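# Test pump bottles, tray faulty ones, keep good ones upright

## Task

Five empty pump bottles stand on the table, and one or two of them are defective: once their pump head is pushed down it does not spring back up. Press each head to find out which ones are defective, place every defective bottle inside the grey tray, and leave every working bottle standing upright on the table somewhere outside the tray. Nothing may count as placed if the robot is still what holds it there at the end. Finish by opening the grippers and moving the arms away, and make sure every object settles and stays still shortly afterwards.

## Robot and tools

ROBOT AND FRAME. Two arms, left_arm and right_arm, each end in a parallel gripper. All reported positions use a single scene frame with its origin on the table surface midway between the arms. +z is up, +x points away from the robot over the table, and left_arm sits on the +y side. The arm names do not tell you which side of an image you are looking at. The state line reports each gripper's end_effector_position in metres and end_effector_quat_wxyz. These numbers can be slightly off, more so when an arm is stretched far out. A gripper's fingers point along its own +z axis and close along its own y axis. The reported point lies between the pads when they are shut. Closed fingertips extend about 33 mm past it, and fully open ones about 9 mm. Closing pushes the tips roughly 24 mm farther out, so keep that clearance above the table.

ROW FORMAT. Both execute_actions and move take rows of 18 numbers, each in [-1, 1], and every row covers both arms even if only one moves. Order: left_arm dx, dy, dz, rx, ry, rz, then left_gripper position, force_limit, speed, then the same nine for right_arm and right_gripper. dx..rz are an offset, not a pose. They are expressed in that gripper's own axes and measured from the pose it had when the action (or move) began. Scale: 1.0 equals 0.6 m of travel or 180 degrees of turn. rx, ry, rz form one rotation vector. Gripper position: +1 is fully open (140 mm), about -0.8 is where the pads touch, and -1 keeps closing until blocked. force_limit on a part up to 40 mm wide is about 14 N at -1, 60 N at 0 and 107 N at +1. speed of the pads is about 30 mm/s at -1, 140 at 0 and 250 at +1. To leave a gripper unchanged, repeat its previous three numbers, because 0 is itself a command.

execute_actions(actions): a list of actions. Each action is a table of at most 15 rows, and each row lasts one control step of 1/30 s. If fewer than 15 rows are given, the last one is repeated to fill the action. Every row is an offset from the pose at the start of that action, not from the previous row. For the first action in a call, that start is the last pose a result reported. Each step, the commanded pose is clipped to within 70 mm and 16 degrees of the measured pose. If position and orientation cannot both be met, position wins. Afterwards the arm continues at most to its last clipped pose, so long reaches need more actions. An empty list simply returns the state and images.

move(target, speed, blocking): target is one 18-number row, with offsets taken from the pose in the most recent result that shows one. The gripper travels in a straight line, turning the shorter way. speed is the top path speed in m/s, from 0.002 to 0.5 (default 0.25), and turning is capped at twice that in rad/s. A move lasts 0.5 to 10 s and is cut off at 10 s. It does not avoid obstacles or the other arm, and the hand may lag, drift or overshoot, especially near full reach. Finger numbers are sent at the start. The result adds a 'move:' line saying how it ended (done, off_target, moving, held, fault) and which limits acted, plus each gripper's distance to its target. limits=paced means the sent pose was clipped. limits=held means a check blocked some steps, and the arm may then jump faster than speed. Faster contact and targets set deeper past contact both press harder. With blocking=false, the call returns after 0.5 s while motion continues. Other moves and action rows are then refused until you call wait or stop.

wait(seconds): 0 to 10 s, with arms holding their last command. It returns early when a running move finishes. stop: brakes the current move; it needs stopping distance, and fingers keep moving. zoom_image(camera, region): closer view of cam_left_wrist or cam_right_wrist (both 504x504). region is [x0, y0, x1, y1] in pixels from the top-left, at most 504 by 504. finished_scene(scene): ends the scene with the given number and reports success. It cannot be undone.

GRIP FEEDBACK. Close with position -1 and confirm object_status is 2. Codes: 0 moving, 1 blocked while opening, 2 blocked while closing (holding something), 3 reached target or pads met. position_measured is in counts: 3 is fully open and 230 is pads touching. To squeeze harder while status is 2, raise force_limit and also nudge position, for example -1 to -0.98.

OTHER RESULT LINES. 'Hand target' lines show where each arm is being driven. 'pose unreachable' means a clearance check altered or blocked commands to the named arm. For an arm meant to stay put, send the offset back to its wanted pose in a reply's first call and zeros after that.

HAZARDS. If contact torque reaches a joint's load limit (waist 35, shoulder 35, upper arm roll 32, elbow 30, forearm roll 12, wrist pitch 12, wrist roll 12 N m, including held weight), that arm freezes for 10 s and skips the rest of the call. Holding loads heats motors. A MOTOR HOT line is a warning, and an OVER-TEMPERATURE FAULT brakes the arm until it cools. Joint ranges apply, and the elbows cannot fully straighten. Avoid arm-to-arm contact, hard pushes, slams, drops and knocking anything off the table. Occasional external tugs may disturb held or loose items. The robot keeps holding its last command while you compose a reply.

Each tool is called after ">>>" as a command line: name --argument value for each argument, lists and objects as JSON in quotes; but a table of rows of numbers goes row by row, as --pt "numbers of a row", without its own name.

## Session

>>> execute_actions --actions '[]'

Scene clock: 0.00 s.
left_arm: end_effector_position=(+0.4174, +0.4246, +0.1158) position_measured=3 object_status=3 end_effector_quat_wxyz=(-0.047, +0.923, +0.378, +0.060) | right_arm: end_effector_position=(+0.6034, -0.2391, +0.4145) position_measured=3 object_status=3 end_effector_quat_wxyz=(-0.002, +0.954, -0.300, +0.000)
Joint positions: left_arm=[ 0.207 -0.419 -0.189 -2.829  0.071  2.512 -2.233] | right_arm=[-0.003 -0.003 -0.003 -1.571  0.003  1.571 -0.793]
Joint velocities: left_arm=[ 0.     0.001  0.001 -0.     0.    -0.     0.001] | right_arm=[-0.001 -0.    -0.     0.    -0.     0.     0.   ]
Hand target (left_arm): +0.417, +0.425, +0.116; -0.047, +0.923, +0.378, +0.060
Hand target (right_arm): +0.603, -0.239, +0.415; -0.002, +0.954, -0.300, +0.000

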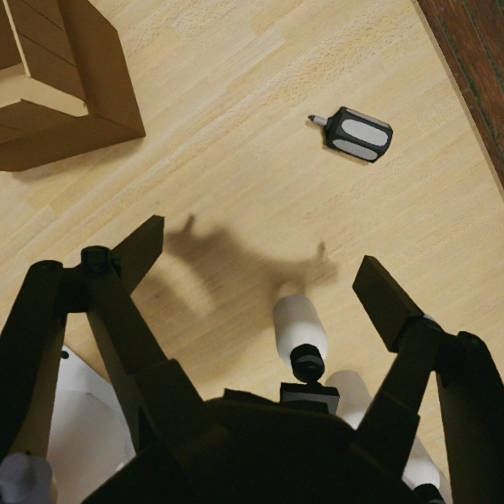

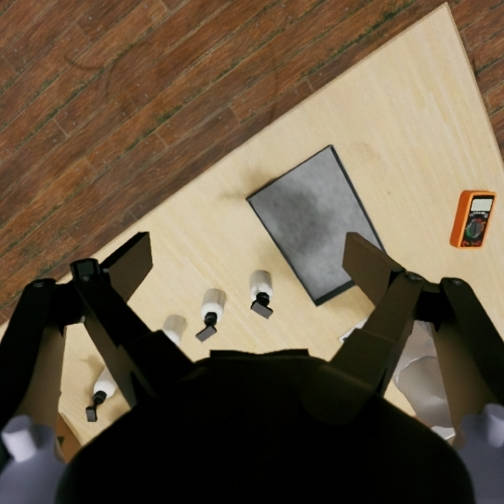

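>>> zoom_image --camera "cam_right_wrist" --region '[40, 220, 340, 460]'

>>> zoom_image --camera "cam_left_wrist" --region '[200, 240, 504, 504]'

Region (40, 220, 340, 460) of cam_right_wrist's 504x504 image, scaled by 1.680, with more detail than that image has; it fills the top 403 rows of this view, and the rest is white.

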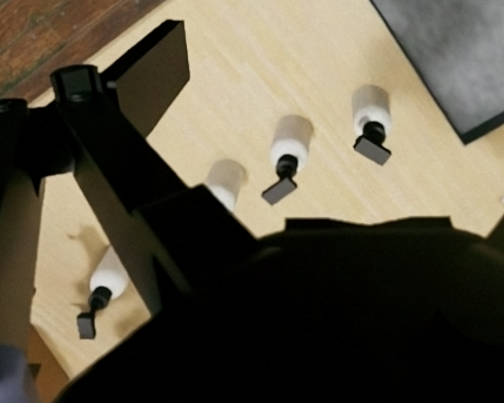

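Region (200, 240, 504, 504) of cam_left_wrist's 504x504 image, scaled by 1.658, with more detail than that image has; it fills the top 438 rows of this view, and the rest is white.

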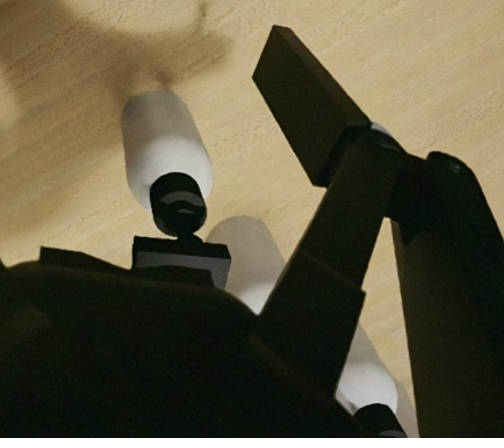

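>>> move --target '[-0.1171,0.0656,-0.2298,-0.0307,-0.0392,0.247,-1,0,1,-0.3728,0.0669,0.3575,0,0,-0.194,-1,0,1]' --speed 0.35

>>> zoom_image --camera "cam_right_wrist" --region '[190, 160, 310, 260]'

>>> zoom_image --camera "cam_left_wrist" --region '[200, 140, 380, 290]'

Scene clock: 48.43 s.
left_arm: end_effector_position=(+0.3832, +0.3263, +0.2370) position_measured=233 object_status=3 end_effector_quat_wxyz=(+0.002, +1.000, +0.003, -0.001) | right_arm: end_effector_position=(+0.3977, -0.1427, +0.1998) position_measured=233 object_status=3 end_effector_quat_wxyz=(-0.000, +1.000, -0.004, -0.001)
Joint positions: left_arm=[-0.278 -0.681  0.107 -2.652  0.068  1.971 -1.656] | right_arm=[ 0.274 -0.463  0.057 -2.593  0.031  2.13  -1.08 ]
Joint velocities: left_arm=[-0.007  0.002  0.006 -0.     0.006 -0.006  0.023] | right_arm=[ 0.002 -0.    -0.001 -0.001  0.001  0.006 -0.014]
Hand target (left_arm): +0.383, +0.327, +0.238; +0.001, +1.000, -0.004, -0.002
Hand target (right_arm): +0.398, -0.142, +0.200; -0.002, +1.000, -0.001, +0.000
Off the commanded pose (left_arm): 0.005 m, 0 deg.
Off the commanded pose (right_arm): 0.000 m, 1 deg.
move: off_target (left_arm)

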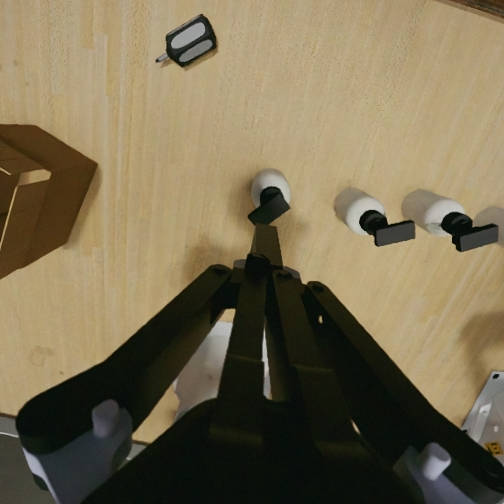

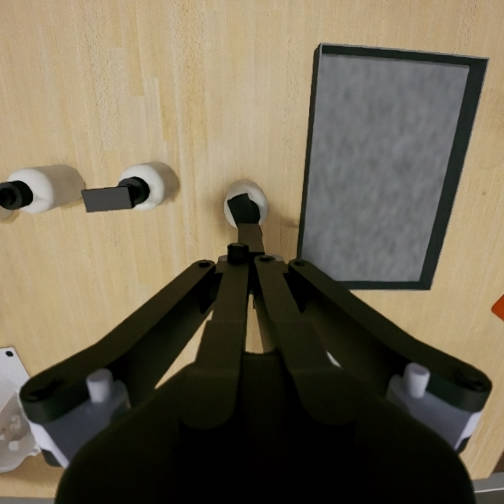

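Region (190, 160, 310, 260) of cam_right_wrist's 504x504 image, scaled by 4.200, with more detail than that image has.

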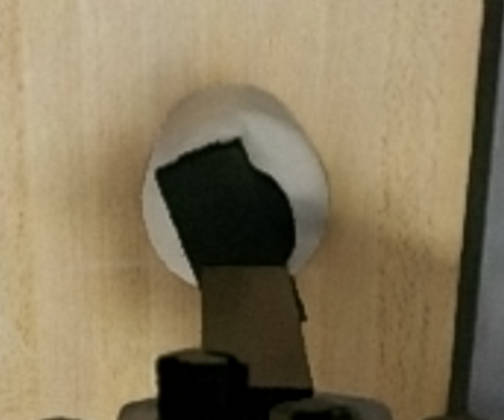

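Region (200, 140, 380, 290) of cam_left_wrist's 504x504 image, scaled by 2.800, with more detail than that image has.

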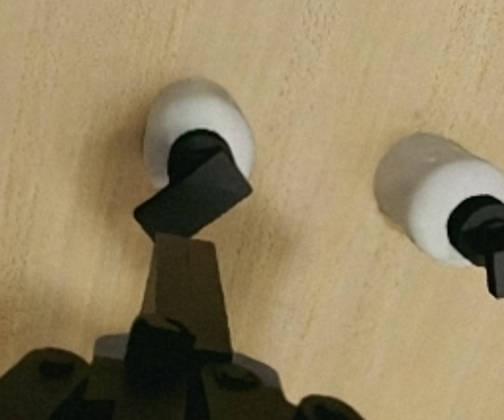

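>>> zoom_image --camera "cam_left_wrist" --region '[320, 160, 504, 280]'

>>> zoom_image --camera "cam_right_wrist" --region '[0, 140, 200, 240]'

>>> zoom_image --camera "cam_left_wrist" --region '[230, 160, 310, 240]'

Region (320, 160, 504, 280) of cam_left_wrist's 504x504 image, scaled by 2.739, with more detail than that image has; it fills the top 329 rows of this view, and the rest is white.

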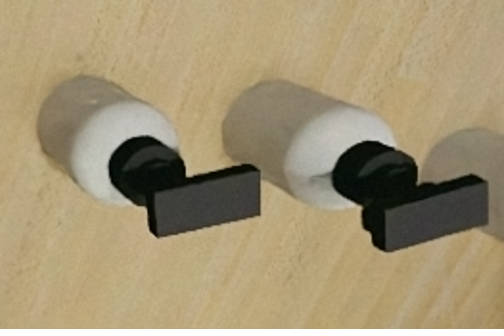

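Region (0, 140, 200, 240) of cam_right_wrist's 504x504 image, scaled by 2.520, with more detail than that image has.

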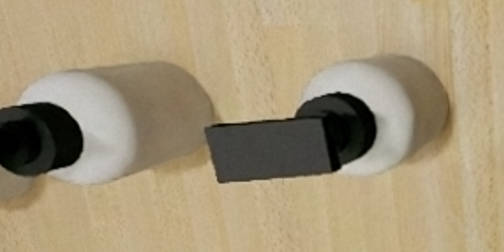

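Region (230, 160, 310, 240) of cam_left_wrist's 504x504 image, scaled by 6.300, with more detail than that image has.

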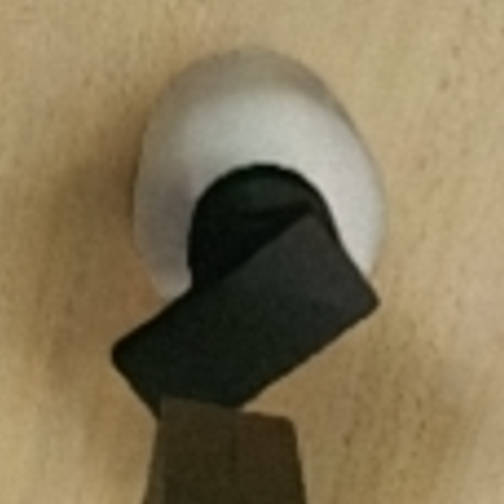

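>>> move --target '[0.008,0.2205,0.0783,0.0013,0.0006,0.0019,-1,0,1,0.004,-0.0045,0.0697,0,0.0006,-0.0025,-1,0,1]' --speed 0.16

>>> zoom_image --camera "cam_left_wrist" --region '[220, 150, 320, 250]'

Scene clock: 108.57 s.
left_arm: end_effector_position=(+0.3879, +0.2004, +0.1886) position_measured=233 object_status=3 end_effector_quat_wxyz=(-0.006, +1.000, -0.005, -0.003) | right_arm: end_effector_position=(+0.4006, -0.1410, +0.1591) position_measured=233 object_status=3 end_effector_quat_wxyz=(-0.001, +1.000, -0.002, -0.001)
Joint positions: left_arm=[-0.353 -0.518 -0.159 -2.661 -0.082  2.137 -1.866] | right_arm=[ 0.275 -0.393  0.059 -2.647  0.031  2.255 -1.084]
Joint velocities: left_arm=[ 0.004  0.    -0.004  0.    -0.003  0.004 -0.024] | right_arm=[ 0.     0.     0.    -0.001 -0.001  0.002  0.   ]
Hand target (left_arm): +0.390, +0.199, +0.190; -0.004, +1.000, +0.002, -0.001
Hand target (right_arm): +0.400, -0.140, +0.158; -0.000, +1.000, -0.001, +0.000
Off the commanded pose (left_arm): 0.007 m, 1 deg.
Off the commanded pose (right_arm): 0.002 m, 0 deg.
move: off_target (left_arm)

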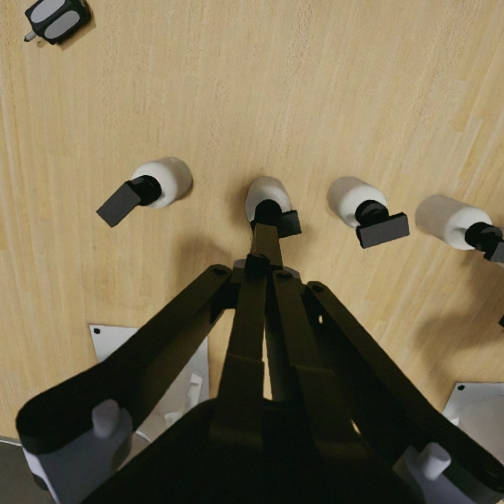

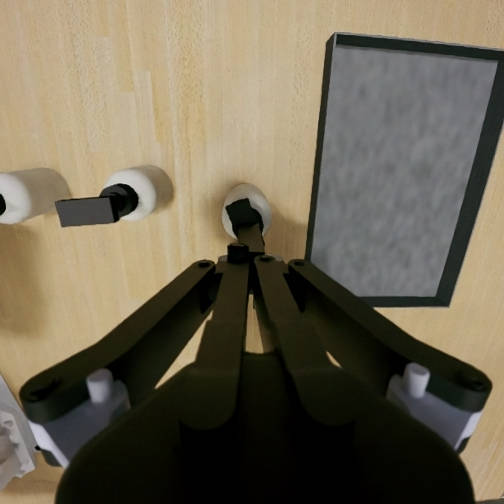

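Region (220, 150, 320, 250) of cam_left_wrist's 504x504 image, scaled by 5.040, with more detail than that image has.

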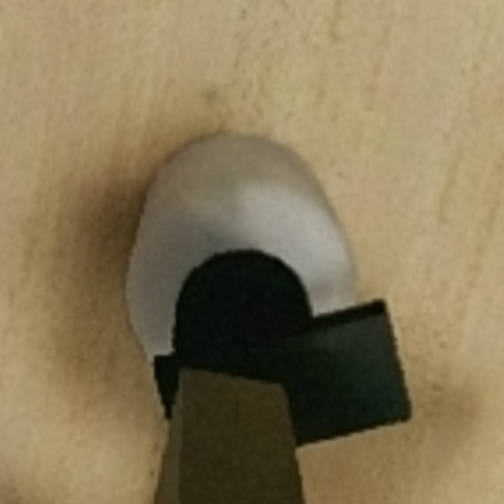

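>>> move --target '[0.0075,0.011,0.051,-0.0038,0.0019,-0.0032,-1,0,1,0,0,-0.048,0,0,-0.001,-1,0,1]' --speed 0.045

>>> move --target '[0,0,-0.05,0,0,0,-1,0,1,0.032,-0.191,0,0,0,0,-1,0,1]' --speed 0.2

>>> zoom_image --camera "cam_right_wrist" --region '[190, 160, 310, 260]'

>>> zoom_image --camera "cam_right_wrist" --region '[290, 170, 450, 290]'

>>> zoom_image --camera "cam_right_wrist" --region '[0, 140, 200, 290]'

Scene clock: 117.63 s.
left_arm: end_effector_position=(+0.3943, +0.1958, +0.1609) position_measured=233 object_status=3 end_effector_quat_wxyz=(-0.001, +1.000, -0.002, +0.002) | right_arm: end_effector_position=(+0.4008, -0.1402, +0.1869) position_measured=233 object_status=3 end_effector_quat_wxyz=(-0.001, +1.000, -0.001, +0.001)
Joint positions: left_arm=[-0.353 -0.461 -0.167 -2.695 -0.09   2.24  -1.873] | right_arm=[ 0.275 -0.436  0.059 -2.607  0.031  2.173 -1.084]
Joint velocities: left_arm=[-0.001 -0.    -0.001 -0.002 -0.001  0.013  0.   ] | right_arm=[ 0.     0.001 -0.    -0.    -0.    -0.011  0.   ]
Hand target (left_arm): +0.393, +0.195, +0.158; -0.001, +1.000, +0.000, +0.000
Hand target (right_arm): +0.401, -0.141, +0.188; -0.001, +1.000, -0.000, -0.001
Off the commanded pose (left_arm): 0.004 m, 0 deg.
Off the commanded pose (right_arm): 0.001 m, 0 deg.
move: off_target (left_arm)

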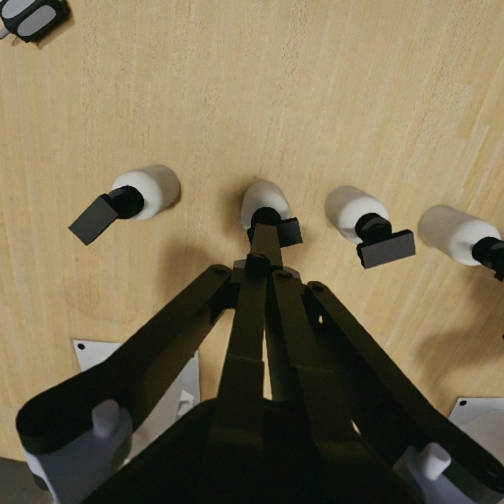

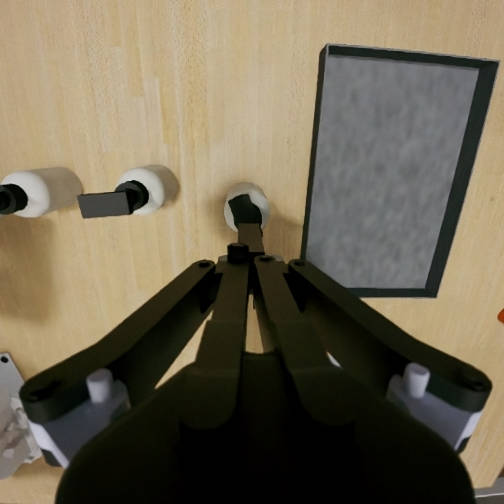

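Scene clock: 118.93 s.
left_arm: end_effector_position=(+0.3935, +0.1953, +0.1893) position_measured=233 object_status=3 end_effector_quat_wxyz=(-0.001, +1.000, -0.001, +0.002) | right_arm: end_effector_position=(+0.4201, -0.0261, +0.1865) position_measured=233 object_status=3 end_effector_quat_wxyz=(-0.002, +1.000, +0.004, -0.001)
Joint positions: left_arm=[-0.353 -0.506 -0.163 -2.652 -0.09   2.152 -1.873] | right_arm=[ 0.32  -0.182  0.2   -2.363  0.048  2.185 -0.916]
Joint velocities: left_arm=[-0.     0.001  0.    -0.     0.002 -0.003  0.001] | right_arm=[-0.     0.     0.001  0.    -0.     0.     0.031]
Hand target (left_arm): +0.394, +0.195, +0.191; -0.001, +1.000, -0.002, +0.002
Hand target (right_arm): +0.421, -0.026, +0.187; -0.000, +1.000, -0.001, +0.001
Off the commanded pose (left_arm): 0.002 m, 0 deg.
Off the commanded pose (right_arm): 0.001 m, 1 deg.
move: done

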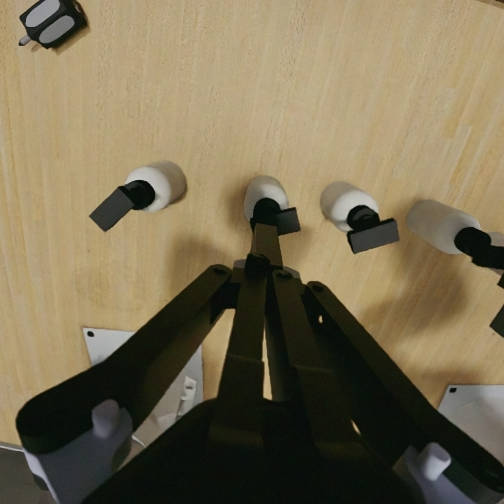

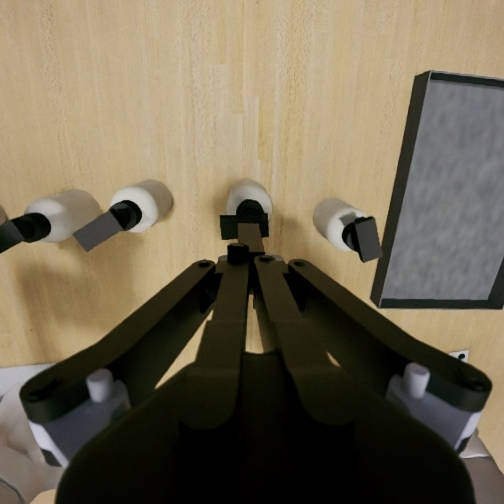

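Region (190, 160, 310, 260) of cam_right_wrist's 504x504 image, scaled by 4.200, with more detail than that image has.

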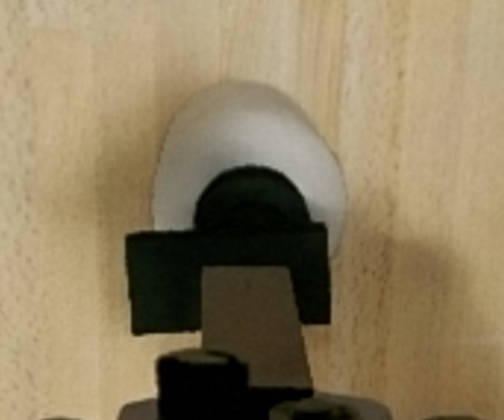

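Region (290, 170, 450, 290) of cam_right_wrist's 504x504 image, scaled by 3.150, with more detail than that image has; it fills the top 378 rows of this view, and the rest is white.

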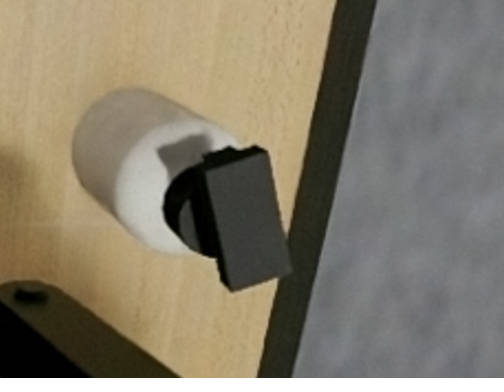

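Region (0, 140, 200, 290) of cam_right_wrist's 504x504 image, scaled by 2.520, with more detail than that image has; it fills the top 378 rows of this view, and the rest is white.

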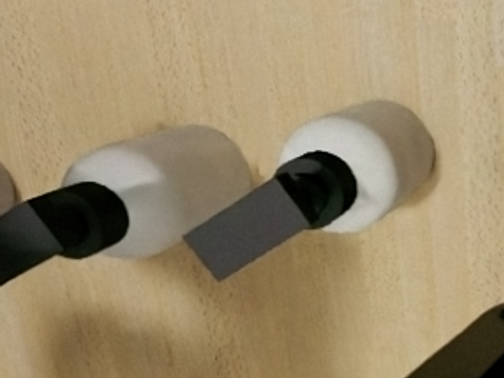

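>>> move --target '[-0.0025,-0.2095,0.001,-0.0006,-0.0013,-0.0006,-1,0,1,0.0067,0.001,0.0475,-0.0013,0.0006,0.0025,-1,0,1]' --speed 0.2

>>> zoom_image --camera "cam_left_wrist" --region '[220, 150, 320, 250]'

>>> zoom_image --camera "cam_left_wrist" --region '[320, 160, 504, 300]'

Scene clock: 129.30 s.
left_arm: end_effector_position=(+0.3944, +0.3166, +0.1903) position_measured=233 object_status=3 end_effector_quat_wxyz=(+0.005, +1.000, +0.006, +0.002) | right_arm: end_effector_position=(+0.4246, -0.0247, +0.1614) position_measured=233 object_status=3 end_effector_quat_wxyz=(-0.002, +1.000, +0.001, +0.001)
Joint positions: left_arm=[-0.279 -0.597  0.095 -2.722  0.053  2.131 -1.67 ] | right_arm=[ 0.32  -0.137  0.2   -2.386  0.037  2.256 -0.904]
Joint velocities: left_arm=[-0.005  0.     0.004 -0.001  0.005 -0.001  0.022] | right_arm=[-0.    -0.001 -0.     0.     0.001  0.001  0.   ]
Hand target (left_arm): +0.392, +0.317, +0.189; +0.003, +1.000, -0.002, +0.000
Hand target (right_arm): +0.424, -0.027, +0.158; +0.000, +1.000, -0.000, +0.000
Off the commanded pose (left_arm): 0.005 m, 1 deg.
Off the commanded pose (right_arm): 0.004 m, 0 deg.
move: off_target (left_arm, right_arm)

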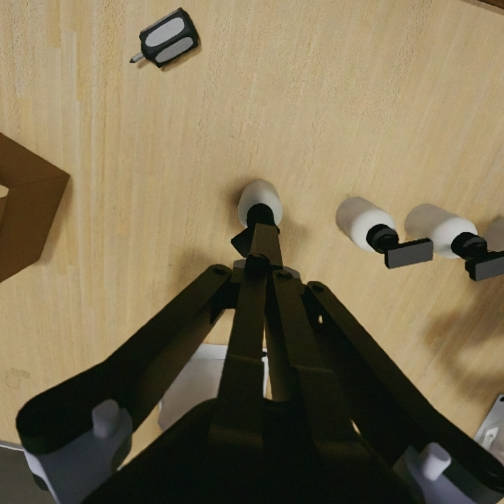

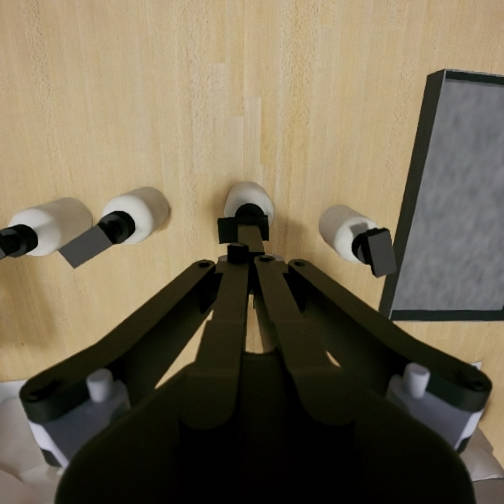

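Region (220, 150, 320, 250) of cam_left_wrist's 504x504 image, scaled by 5.040, with more detail than that image has.

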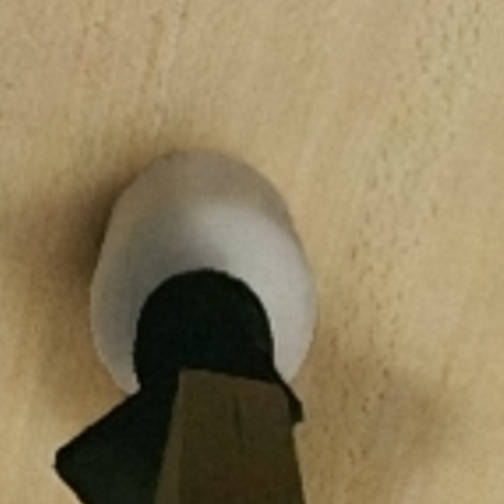

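Region (320, 160, 504, 300) of cam_left_wrist's 504x504 image, scaled by 2.739, with more detail than that image has; it fills the top 383 rows of this view, and the rest is white.

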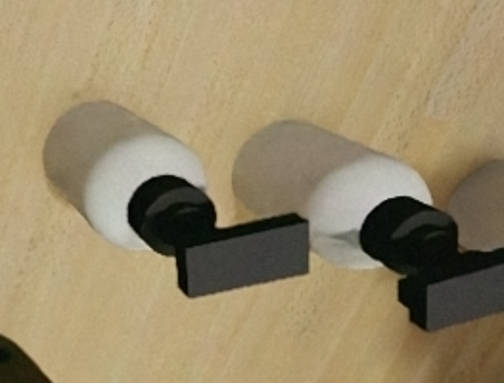

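>>> move --target '[-0.004,-0.0065,0.0538,0.0032,-0.0013,0.0038,-1,0,1,0,0,-0.0445,-0.0013,-0.0006,0.0006,-1,0,1]' --speed 0.045

>>> move --target '[0,0,-0.055,0,0,0,-1,0,1,-0.0097,-0.199,0,0,0,0,-1,0,1]' --speed 0.2

>>> zoom_image --camera "cam_right_wrist" --region '[190, 160, 310, 260]'

>>> zoom_image --camera "cam_right_wrist" --region '[304, 150, 504, 300]'

>>> zoom_image --camera "cam_right_wrist" --region '[0, 150, 200, 300]'

Scene clock: 139.57 s.
left_arm: end_effector_position=(+0.3934, +0.3194, +0.1608) position_measured=233 object_status=3 end_effector_quat_wxyz=(-0.000, +1.000, +0.001, +0.002) | right_arm: end_effector_position=(+0.4251, -0.0244, +0.1871) position_measured=233 object_status=3 end_effector_quat_wxyz=(+0.000, +1.000, +0.002, +0.002)
Joint positions: left_arm=[-0.274 -0.553  0.096 -2.77   0.063  2.221 -1.663] | right_arm=[ 0.32  -0.17   0.2   -2.349  0.037  2.185 -0.904]
Joint velocities: left_arm=[ 0.001  0.003  0.001 -0.003 -0.     0.013 -0.001] | right_arm=[-0.    -0.     0.    -0.     0.    -0.011  0.   ]
Hand target (left_arm): +0.393, +0.321, +0.158; -0.001, +1.000, +0.001, +0.000
Hand target (right_arm): +0.424, -0.025, +0.188; -0.000, +1.000, +0.000, +0.000
Off the commanded pose (left_arm): 0.003 m, 0 deg.
Off the commanded pose (right_arm): 0.001 m, 0 deg.
move: done

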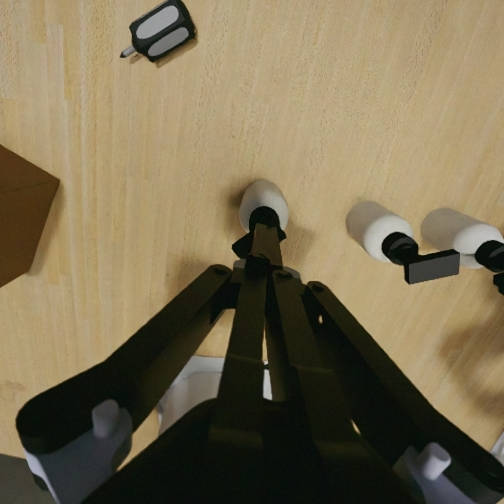

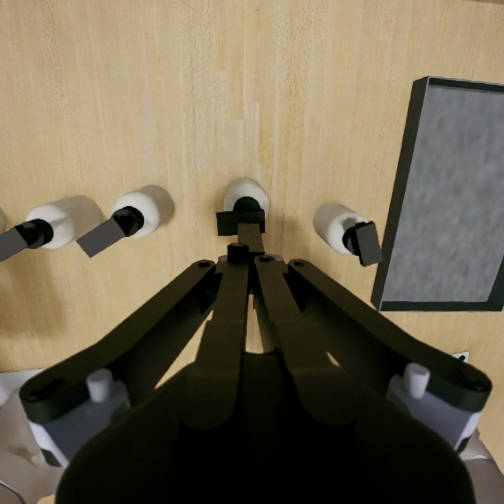

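Scene clock: 140.97 s.
left_arm: end_effector_position=(+0.3928, +0.3200, +0.1921) position_measured=233 object_status=3 end_effector_quat_wxyz=(-0.000, +1.000, +0.001, +0.001) | right_arm: end_effector_position=(+0.4194, +0.0956, +0.1867) position_measured=233 object_status=3 end_effector_quat_wxyz=(-0.002, +1.000, +0.007, +0.002)
Joint positions: left_arm=[-0.276 -0.603  0.093 -2.72   0.063  2.12  -1.663] | right_arm=[ 0.402  0.069  0.297 -2.075 -0.025  2.146 -0.697]
Joint velocities: left_arm=[-0.001  0.    -0.001  0.    -0.    -0.003  0.   ] | right_arm=[ 0.001  0.    -0.     0.001 -0.002 -0.002  0.03 ]
Hand target (left_arm): +0.393, +0.319, +0.194; +0.001, +1.000, +0.001, +0.001
Hand target (right_arm): +0.420, +0.095, +0.187; +0.001, +1.000, +0.002, +0.002
Off the commanded pose (left_arm): 0.002 m, 0 deg.
Off the commanded pose (right_arm): 0.001 m, 1 deg.
move: done

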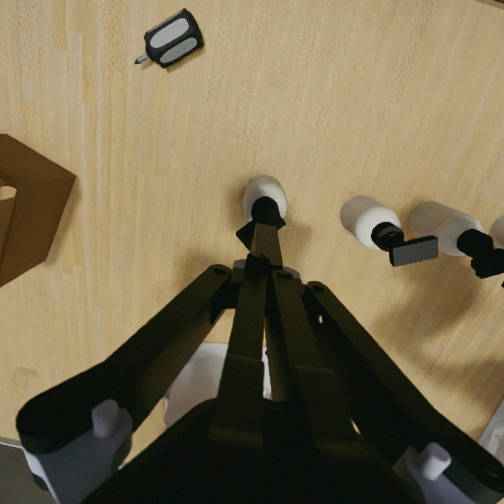

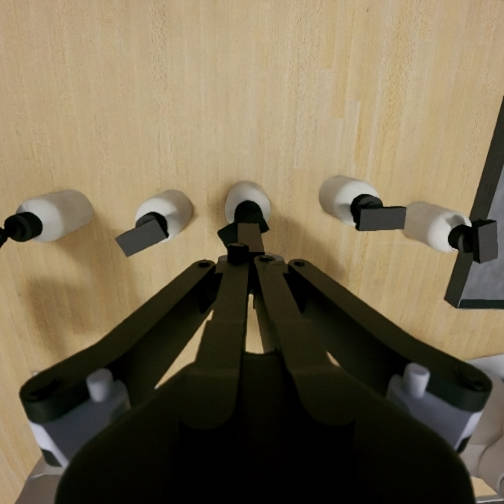

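Region (190, 160, 310, 260) of cam_right_wrist's 504x504 image, scaled by 4.200, with more detail than that image has.

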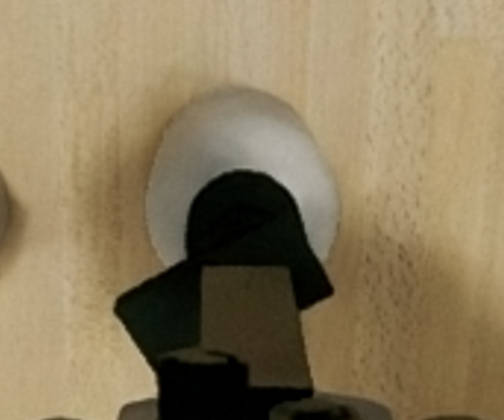

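Region (304, 150, 504, 300) of cam_right_wrist's 504x504 image, scaled by 2.520, with more detail than that image has; it fills the top 378 rows of this view, and the rest is white.

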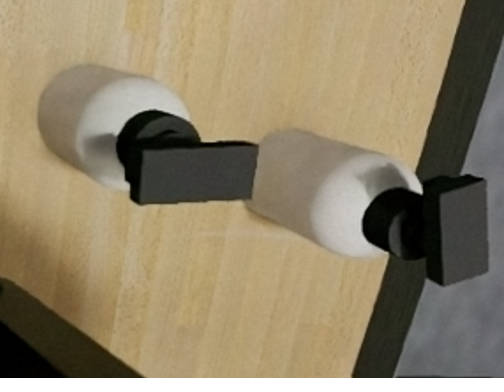

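Region (0, 150, 200, 300) of cam_right_wrist's 504x504 image, scaled by 2.520, with more detail than that image has; it fills the top 378 rows of this view, and the rest is white.

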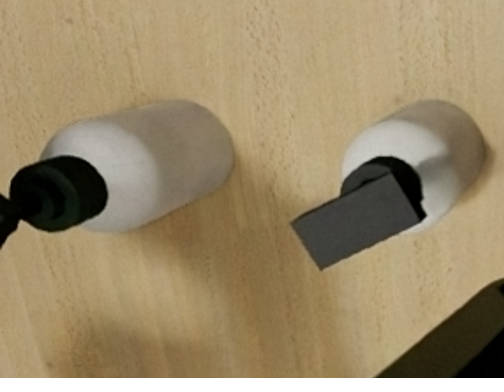

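>>> execute_actions --actions '[]'

Scene clock: 150.23 s.
left_arm: end_effector_position=(+0.3927, +0.3199, +0.1921) position_measured=233 object_status=3 end_effector_quat_wxyz=(-0.000, +1.000, +0.001, +0.001) | right_arm: end_effector_position=(+0.4194, +0.0955, +0.1867) position_measured=233 object_status=3 end_effector_quat_wxyz=(-0.001, +1.000, +0.002, +0.002)
Joint positions: left_arm=[-0.276 -0.603  0.093 -2.72   0.063  2.12  -1.663] | right_arm=[ 0.402  0.07   0.297 -2.075 -0.026  2.146 -0.688]
Joint velocities: left_arm=[ 0.002 -0.     0.001  0.001 -0.    -0.001 -0.001] | right_arm=[ 0.     0.001  0.001 -0.001  0.001  0.     0.001]
Hand target (left_arm): +0.393, +0.319, +0.194; +0.001, +1.000, +0.001, +0.001
Hand target (right_arm): +0.420, +0.095, +0.187; +0.001, +1.000, +0.002, +0.002
Off the commanded pose (left_arm): 0.002 m, 0 deg.
Off the commanded pose (right_arm): 0.001 m, 0 deg.

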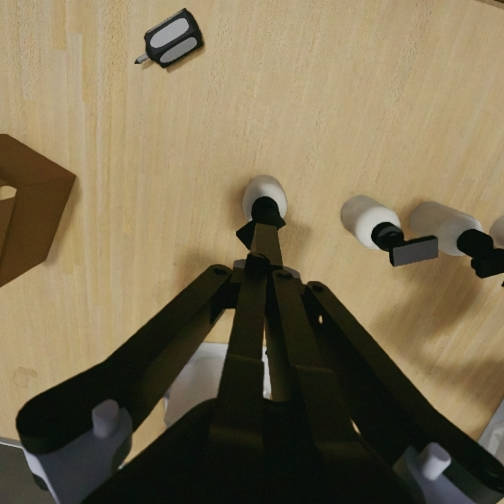

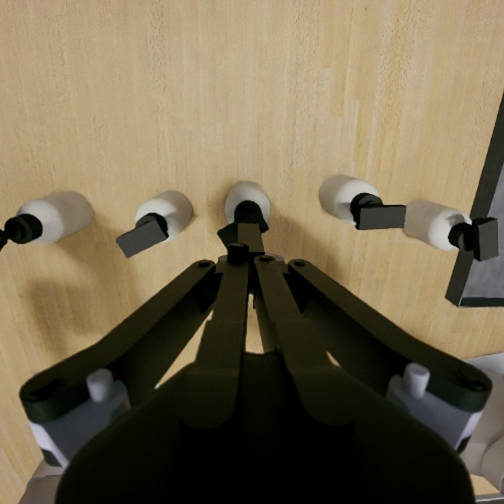

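>>> move --target '[0,0,-0.045,0,0,0,-1,0,1, 0.002,0,0.0478,0,0,0,-1,0,1]' --speed 0.045

Scene clock: 153.00 s.
left_arm: end_effector_position=(+0.3927, +0.3207, +0.2176) position_measured=233 object_status=3 end_effector_quat_wxyz=(-0.001, +1.000, +0.001, +0.002) | right_arm: end_effector_position=(+0.4197, +0.0959, +0.1594) position_measured=233 object_status=3 end_effector_quat_wxyz=(-0.002, +1.000, +0.004, +0.000)
Joint positions: left_arm=[-0.277 -0.634  0.092 -2.673  0.063  2.044 -1.663] | right_arm=[ 0.402  0.106  0.297 -2.104 -0.037  2.208 -0.684]
Joint velocities: left_arm=[-0.001  0.    -0.001  0.    -0.    -0.011  0.002] | right_arm=[ 0.    -0.     0.001 -0.001 -0.002  0.009  0.002]
Hand target (left_arm): +0.392, +0.319, +0.219; -0.000, +1.000, +0.000, +0.001
Hand target (right_arm): +0.421, +0.095, +0.158; -0.001, +1.000, +0.002, +0.002
Off the commanded pose (left_arm): 0.002 m, 0 deg.
Off the commanded pose (right_arm): 0.002 m, 0 deg.
move: done

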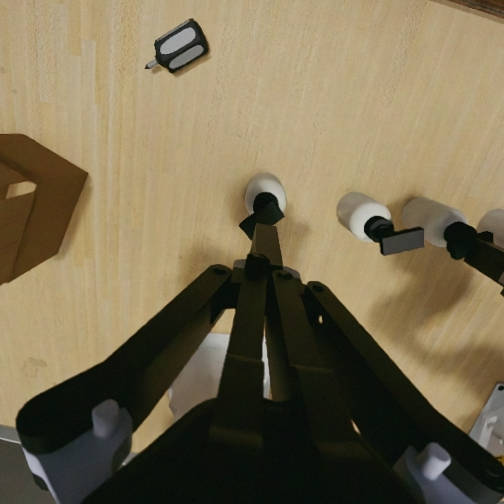

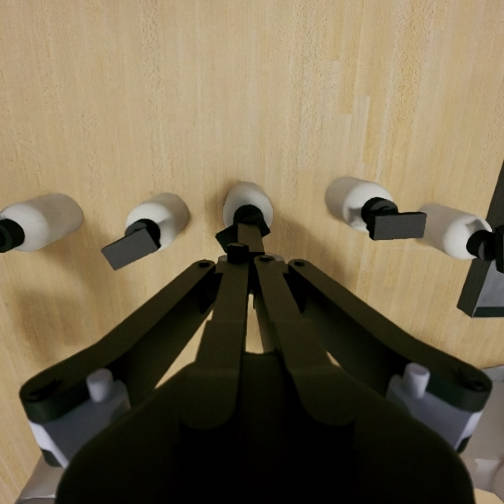

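>>> move --target '[0,0,0,0,0,0,-1,0,1, 0,0,-0.07,0,0,0,-1,0,1]' --speed 0.15

Scene clock: 155.03 s.
left_arm: end_effector_position=(+0.3922, +0.3207, +0.2175) position_measured=233 object_status=3 end_effector_quat_wxyz=(-0.001, +1.000, +0.001, +0.001) | right_arm: end_effector_position=(+0.4202, +0.0967, +0.2012) position_measured=233 object_status=3 end_effector_quat_wxyz=(-0.002, +1.000, +0.003, +0.003)
Joint positions: left_arm=[-0.277 -0.634  0.092 -2.673  0.063  2.042 -1.663] | right_arm=[ 0.402  0.056  0.297 -2.052 -0.021  2.113 -0.693]
Joint velocities: left_arm=[-0.     0.001  0.     0.     0.001 -0.     0.002] | right_arm=[-0.001  0.     0.     0.001  0.001 -0.011 -0.004]
Hand target (left_arm): +0.393, +0.321, +0.218; -0.001, +1.000, +0.001, +0.002
Hand target (right_arm): +0.420, +0.096, +0.201; -0.002, +1.000, +0.004, +0.000
Off the commanded pose (left_arm): 0.001 m, 0 deg.
Off the commanded pose (right_arm): 0.001 m, 0 deg.
move: done

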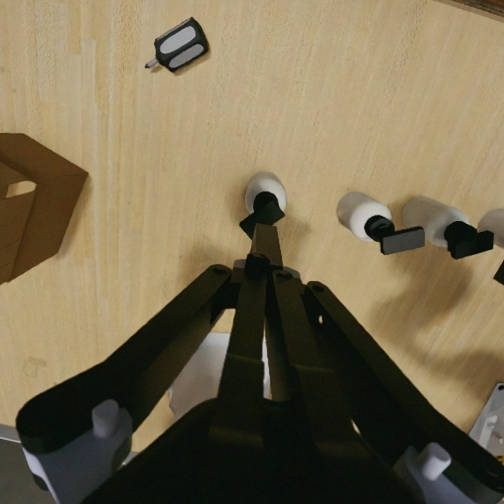

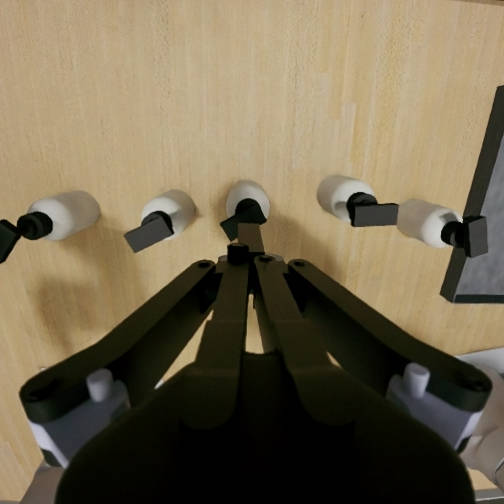

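>>> zoom_image --camera "cam_left_wrist" --region '[324, 160, 504, 300]'

>>> zoom_image --camera "cam_right_wrist" --region '[100, 150, 420, 290]'

Region (324, 160, 504, 300) of cam_left_wrist's 504x504 image, scaled by 2.800, with more detail than that image has.

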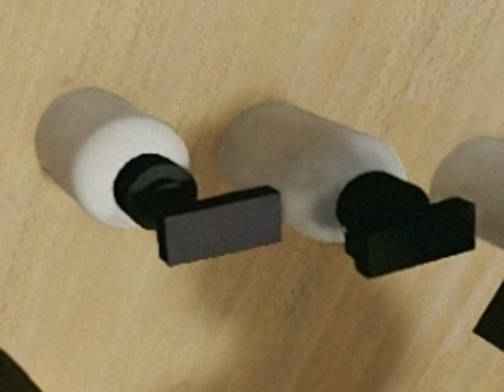

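Region (100, 150, 420, 290) of cam_right_wrist's 504x504 image, scaled by 1.575, with more detail than that image has; it fills the top 220 rows of this view, and the rest is white.

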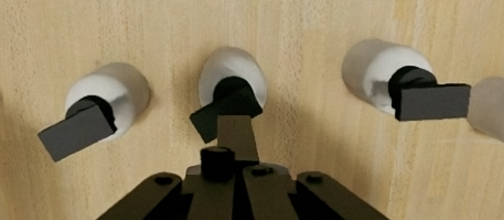

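>>> zoom_image --camera "cam_left_wrist" --region '[424, 200, 504, 270]'

Region (424, 200, 504, 270) of cam_left_wrist's 504x504 image, scaled by 6.300, with more detail than that image has; it fills the top 441 rows of this view, and the rest is white.

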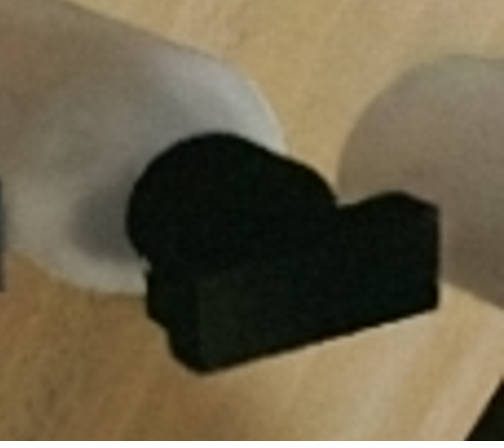

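>>> move --target '[-0.03,-0.07,-0.14,0,0,0,-1,0,1, 0.0375,0.065,0,0,-0.002,0.333,0.08,0,0.5]' --speed 0.4

Scene clock: 215.33 s.
left_arm: end_effector_position=(+0.3732, +0.3588, +0.2998) position_measured=233 object_status=3 end_effector_quat_wxyz=(+0.002, +1.000, +0.001, +0.001) | right_arm: end_effector_position=(+0.4429, +0.0570, +0.2012) position_measured=119 object_status=3 end_effector_quat_wxyz=(-0.004, +0.870, -0.493, -0.003)
Joint positions: left_arm=[-0.259 -0.747  0.154 -2.529  0.103  1.789 -1.6  ] | right_arm=[ 0.39   0.015  0.223 -2.101  0.006  2.121  0.244]
Joint velocities: left_arm=[-0.002 -0.001 -0.001  0.001  0.001  0.001  0.001] | right_arm=[-0.001  0.     0.    -0.001 -0.001  0.     0.032]
Hand target (left_arm): +0.373, +0.360, +0.301; +0.001, +1.000, -0.002, +0.001
Hand target (right_arm): +0.443, +0.058, +0.201; -0.004, +0.868, -0.497, -0.002
Off the commanded pose (left_arm): 0.004 m, 0 deg.
Off the commanded pose (right_arm): 0.001 m, 1 deg.
move: off_target (left_arm)

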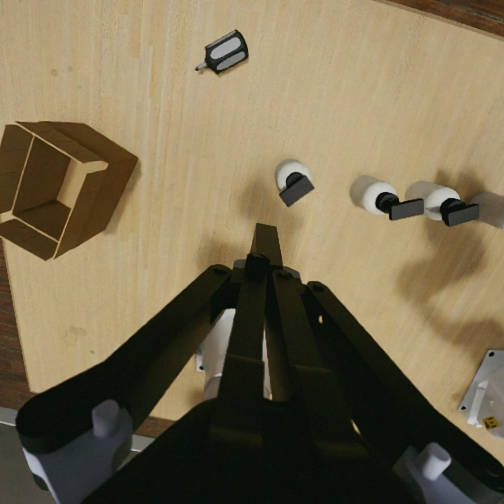

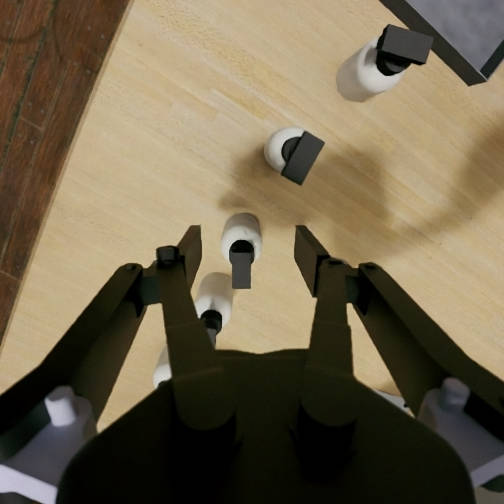

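>>> zoom_image --camera "cam_right_wrist" --region '[170, 200, 330, 360]'

>>> zoom_image --camera "cam_left_wrist" --region '[340, 160, 504, 250]'

Region (170, 200, 330, 360) of cam_right_wrist's 504x504 image, scaled by 3.150, with more detail than that image has.

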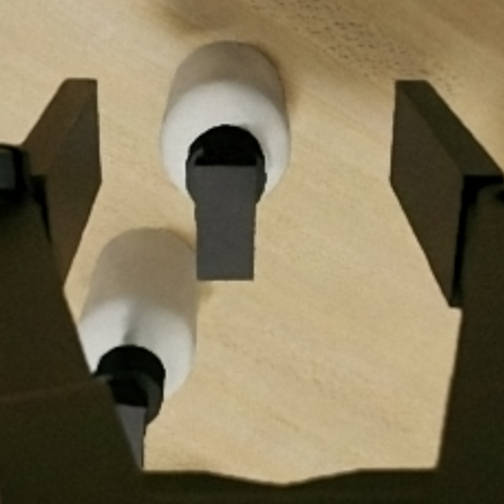

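Region (340, 160, 504, 250) of cam_left_wrist's 504x504 image, scaled by 3.073, with more detail than that image has; it fills the top 277 rows of this view, and the rest is white.

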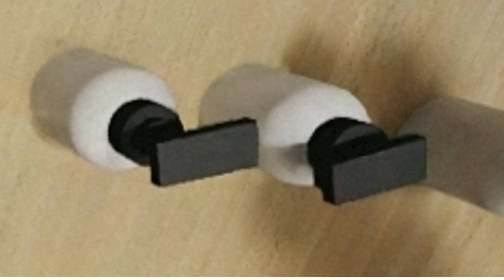

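>>> zoom_image --camera "cam_right_wrist" --region '[215, 225, 270, 295]'

>>> zoom_image --camera "cam_left_wrist" --region '[420, 180, 500, 240]'

Region (215, 225, 270, 295) of cam_right_wrist's 504x504 image, scaled by 7.200, with more detail than that image has; it fills the left 396 columns of this view, and the rest is white.

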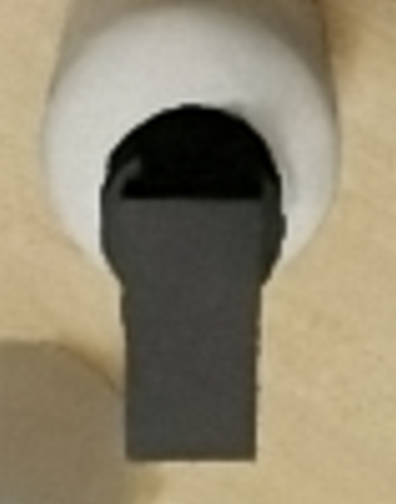

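Region (420, 180, 500, 240) of cam_left_wrist's 504x504 image, scaled by 6.300, with more detail than that image has; it fills the top 378 rows of this view, and the rest is white.

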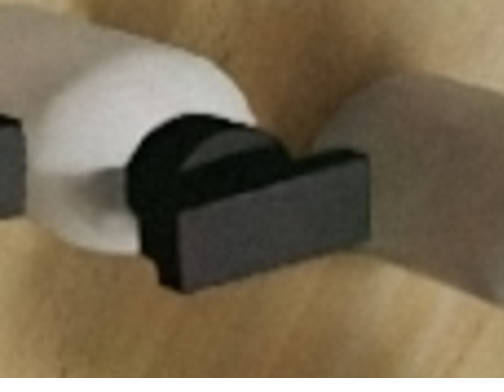

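>>> zoom_image --camera "cam_right_wrist" --region '[330, 10, 450, 110]'

>>> zoom_image --camera "cam_left_wrist" --region '[350, 170, 430, 230]'

Region (330, 10, 450, 110) of cam_right_wrist's 504x504 image, scaled by 4.200, with more detail than that image has.

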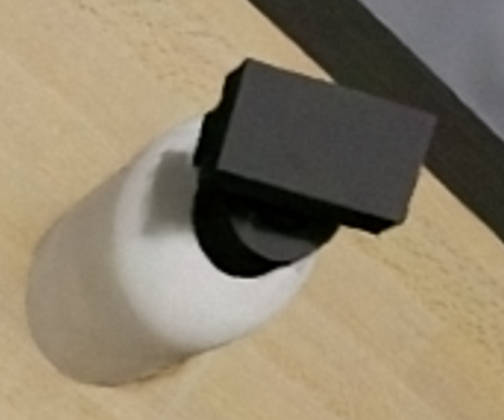

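Region (350, 170, 430, 230) of cam_left_wrist's 504x504 image, scaled by 6.300, with more detail than that image has; it fills the top 378 rows of this view, and the rest is white.

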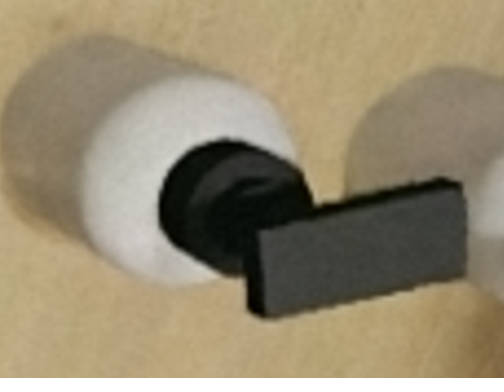

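>>> move --target '[0,0,0,0,0,0,-1,0,1, -0.070,-0.009,0.2103,0,0,0,0.08,0,0.5]' --speed 0.2

Scene clock: 243.83 s.
left_arm: end_effector_position=(+0.3732, +0.3588, +0.2999) position_measured=233 object_status=3 end_effector_quat_wxyz=(+0.002, +1.000, +0.001, +0.001) | right_arm: end_effector_position=(+0.4238, +0.0953, +0.0746) position_measured=119 object_status=3 end_effector_quat_wxyz=(-0.000, +0.872, -0.490, -0.005)
Joint positions: left_arm=[-0.259 -0.747  0.154 -2.529  0.103  1.789 -1.599] | right_arm=[ 0.458  0.246  0.229 -2.159 -0.066  2.397  0.356]
Joint velocities: left_arm=[-0.001  0.002 -0.    -0.    -0.     0.    -0.001] | right_arm=[ 0.002 -0.001 -0.003 -0.001 -0.002  0.012  0.023]
Hand target (left_arm): +0.373, +0.359, +0.300; +0.002, +1.000, +0.001, +0.001
Hand target (right_arm): +0.426, +0.097, +0.075; -0.004, +0.870, -0.493, -0.003
Off the commanded pose (left_arm): 0.000 m, 0 deg.
Off the commanded pose (right_arm): 0.003 m, 1 deg.
move: done

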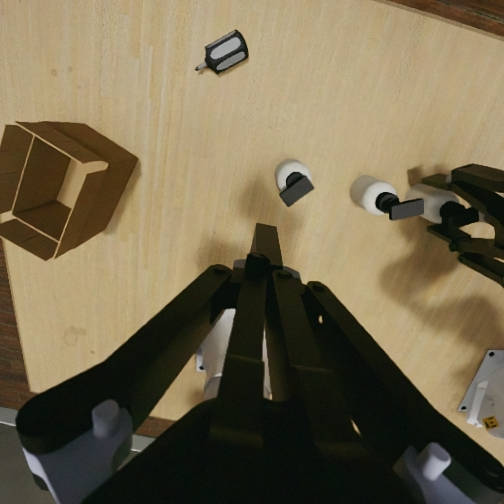

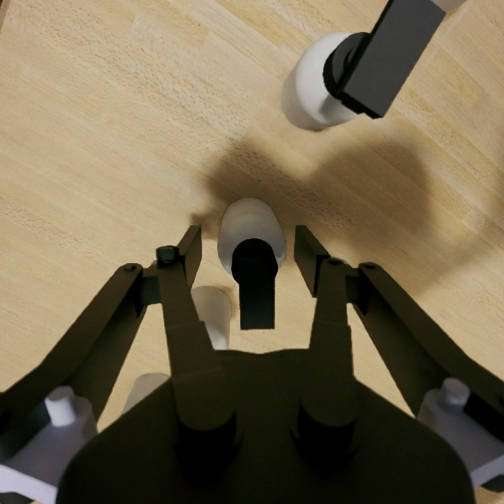

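>>> zoom_image --camera "cam_right_wrist" --region '[150, 180, 350, 350]'

>>> zoom_image --camera "cam_left_wrist" --region '[384, 150, 504, 270]'

Region (150, 180, 350, 350) of cam_right_wrist's 504x504 image, scaled by 2.520, with more detail than that image has; it fills the top 428 rows of this view, and the rest is white.

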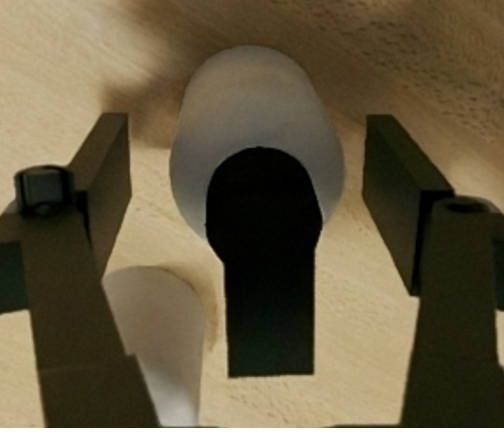

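Region (384, 150, 504, 270) of cam_left_wrist's 504x504 image, scaled by 4.200, with more detail than that image has.

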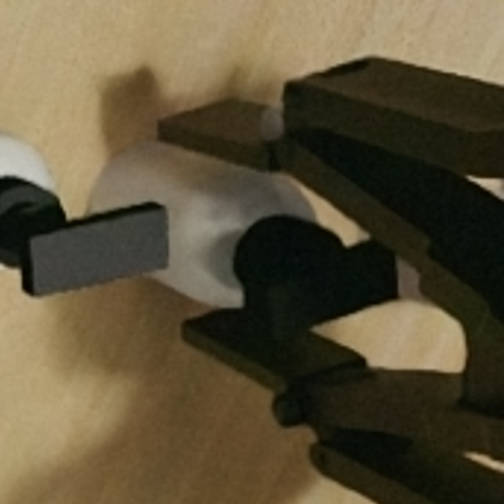

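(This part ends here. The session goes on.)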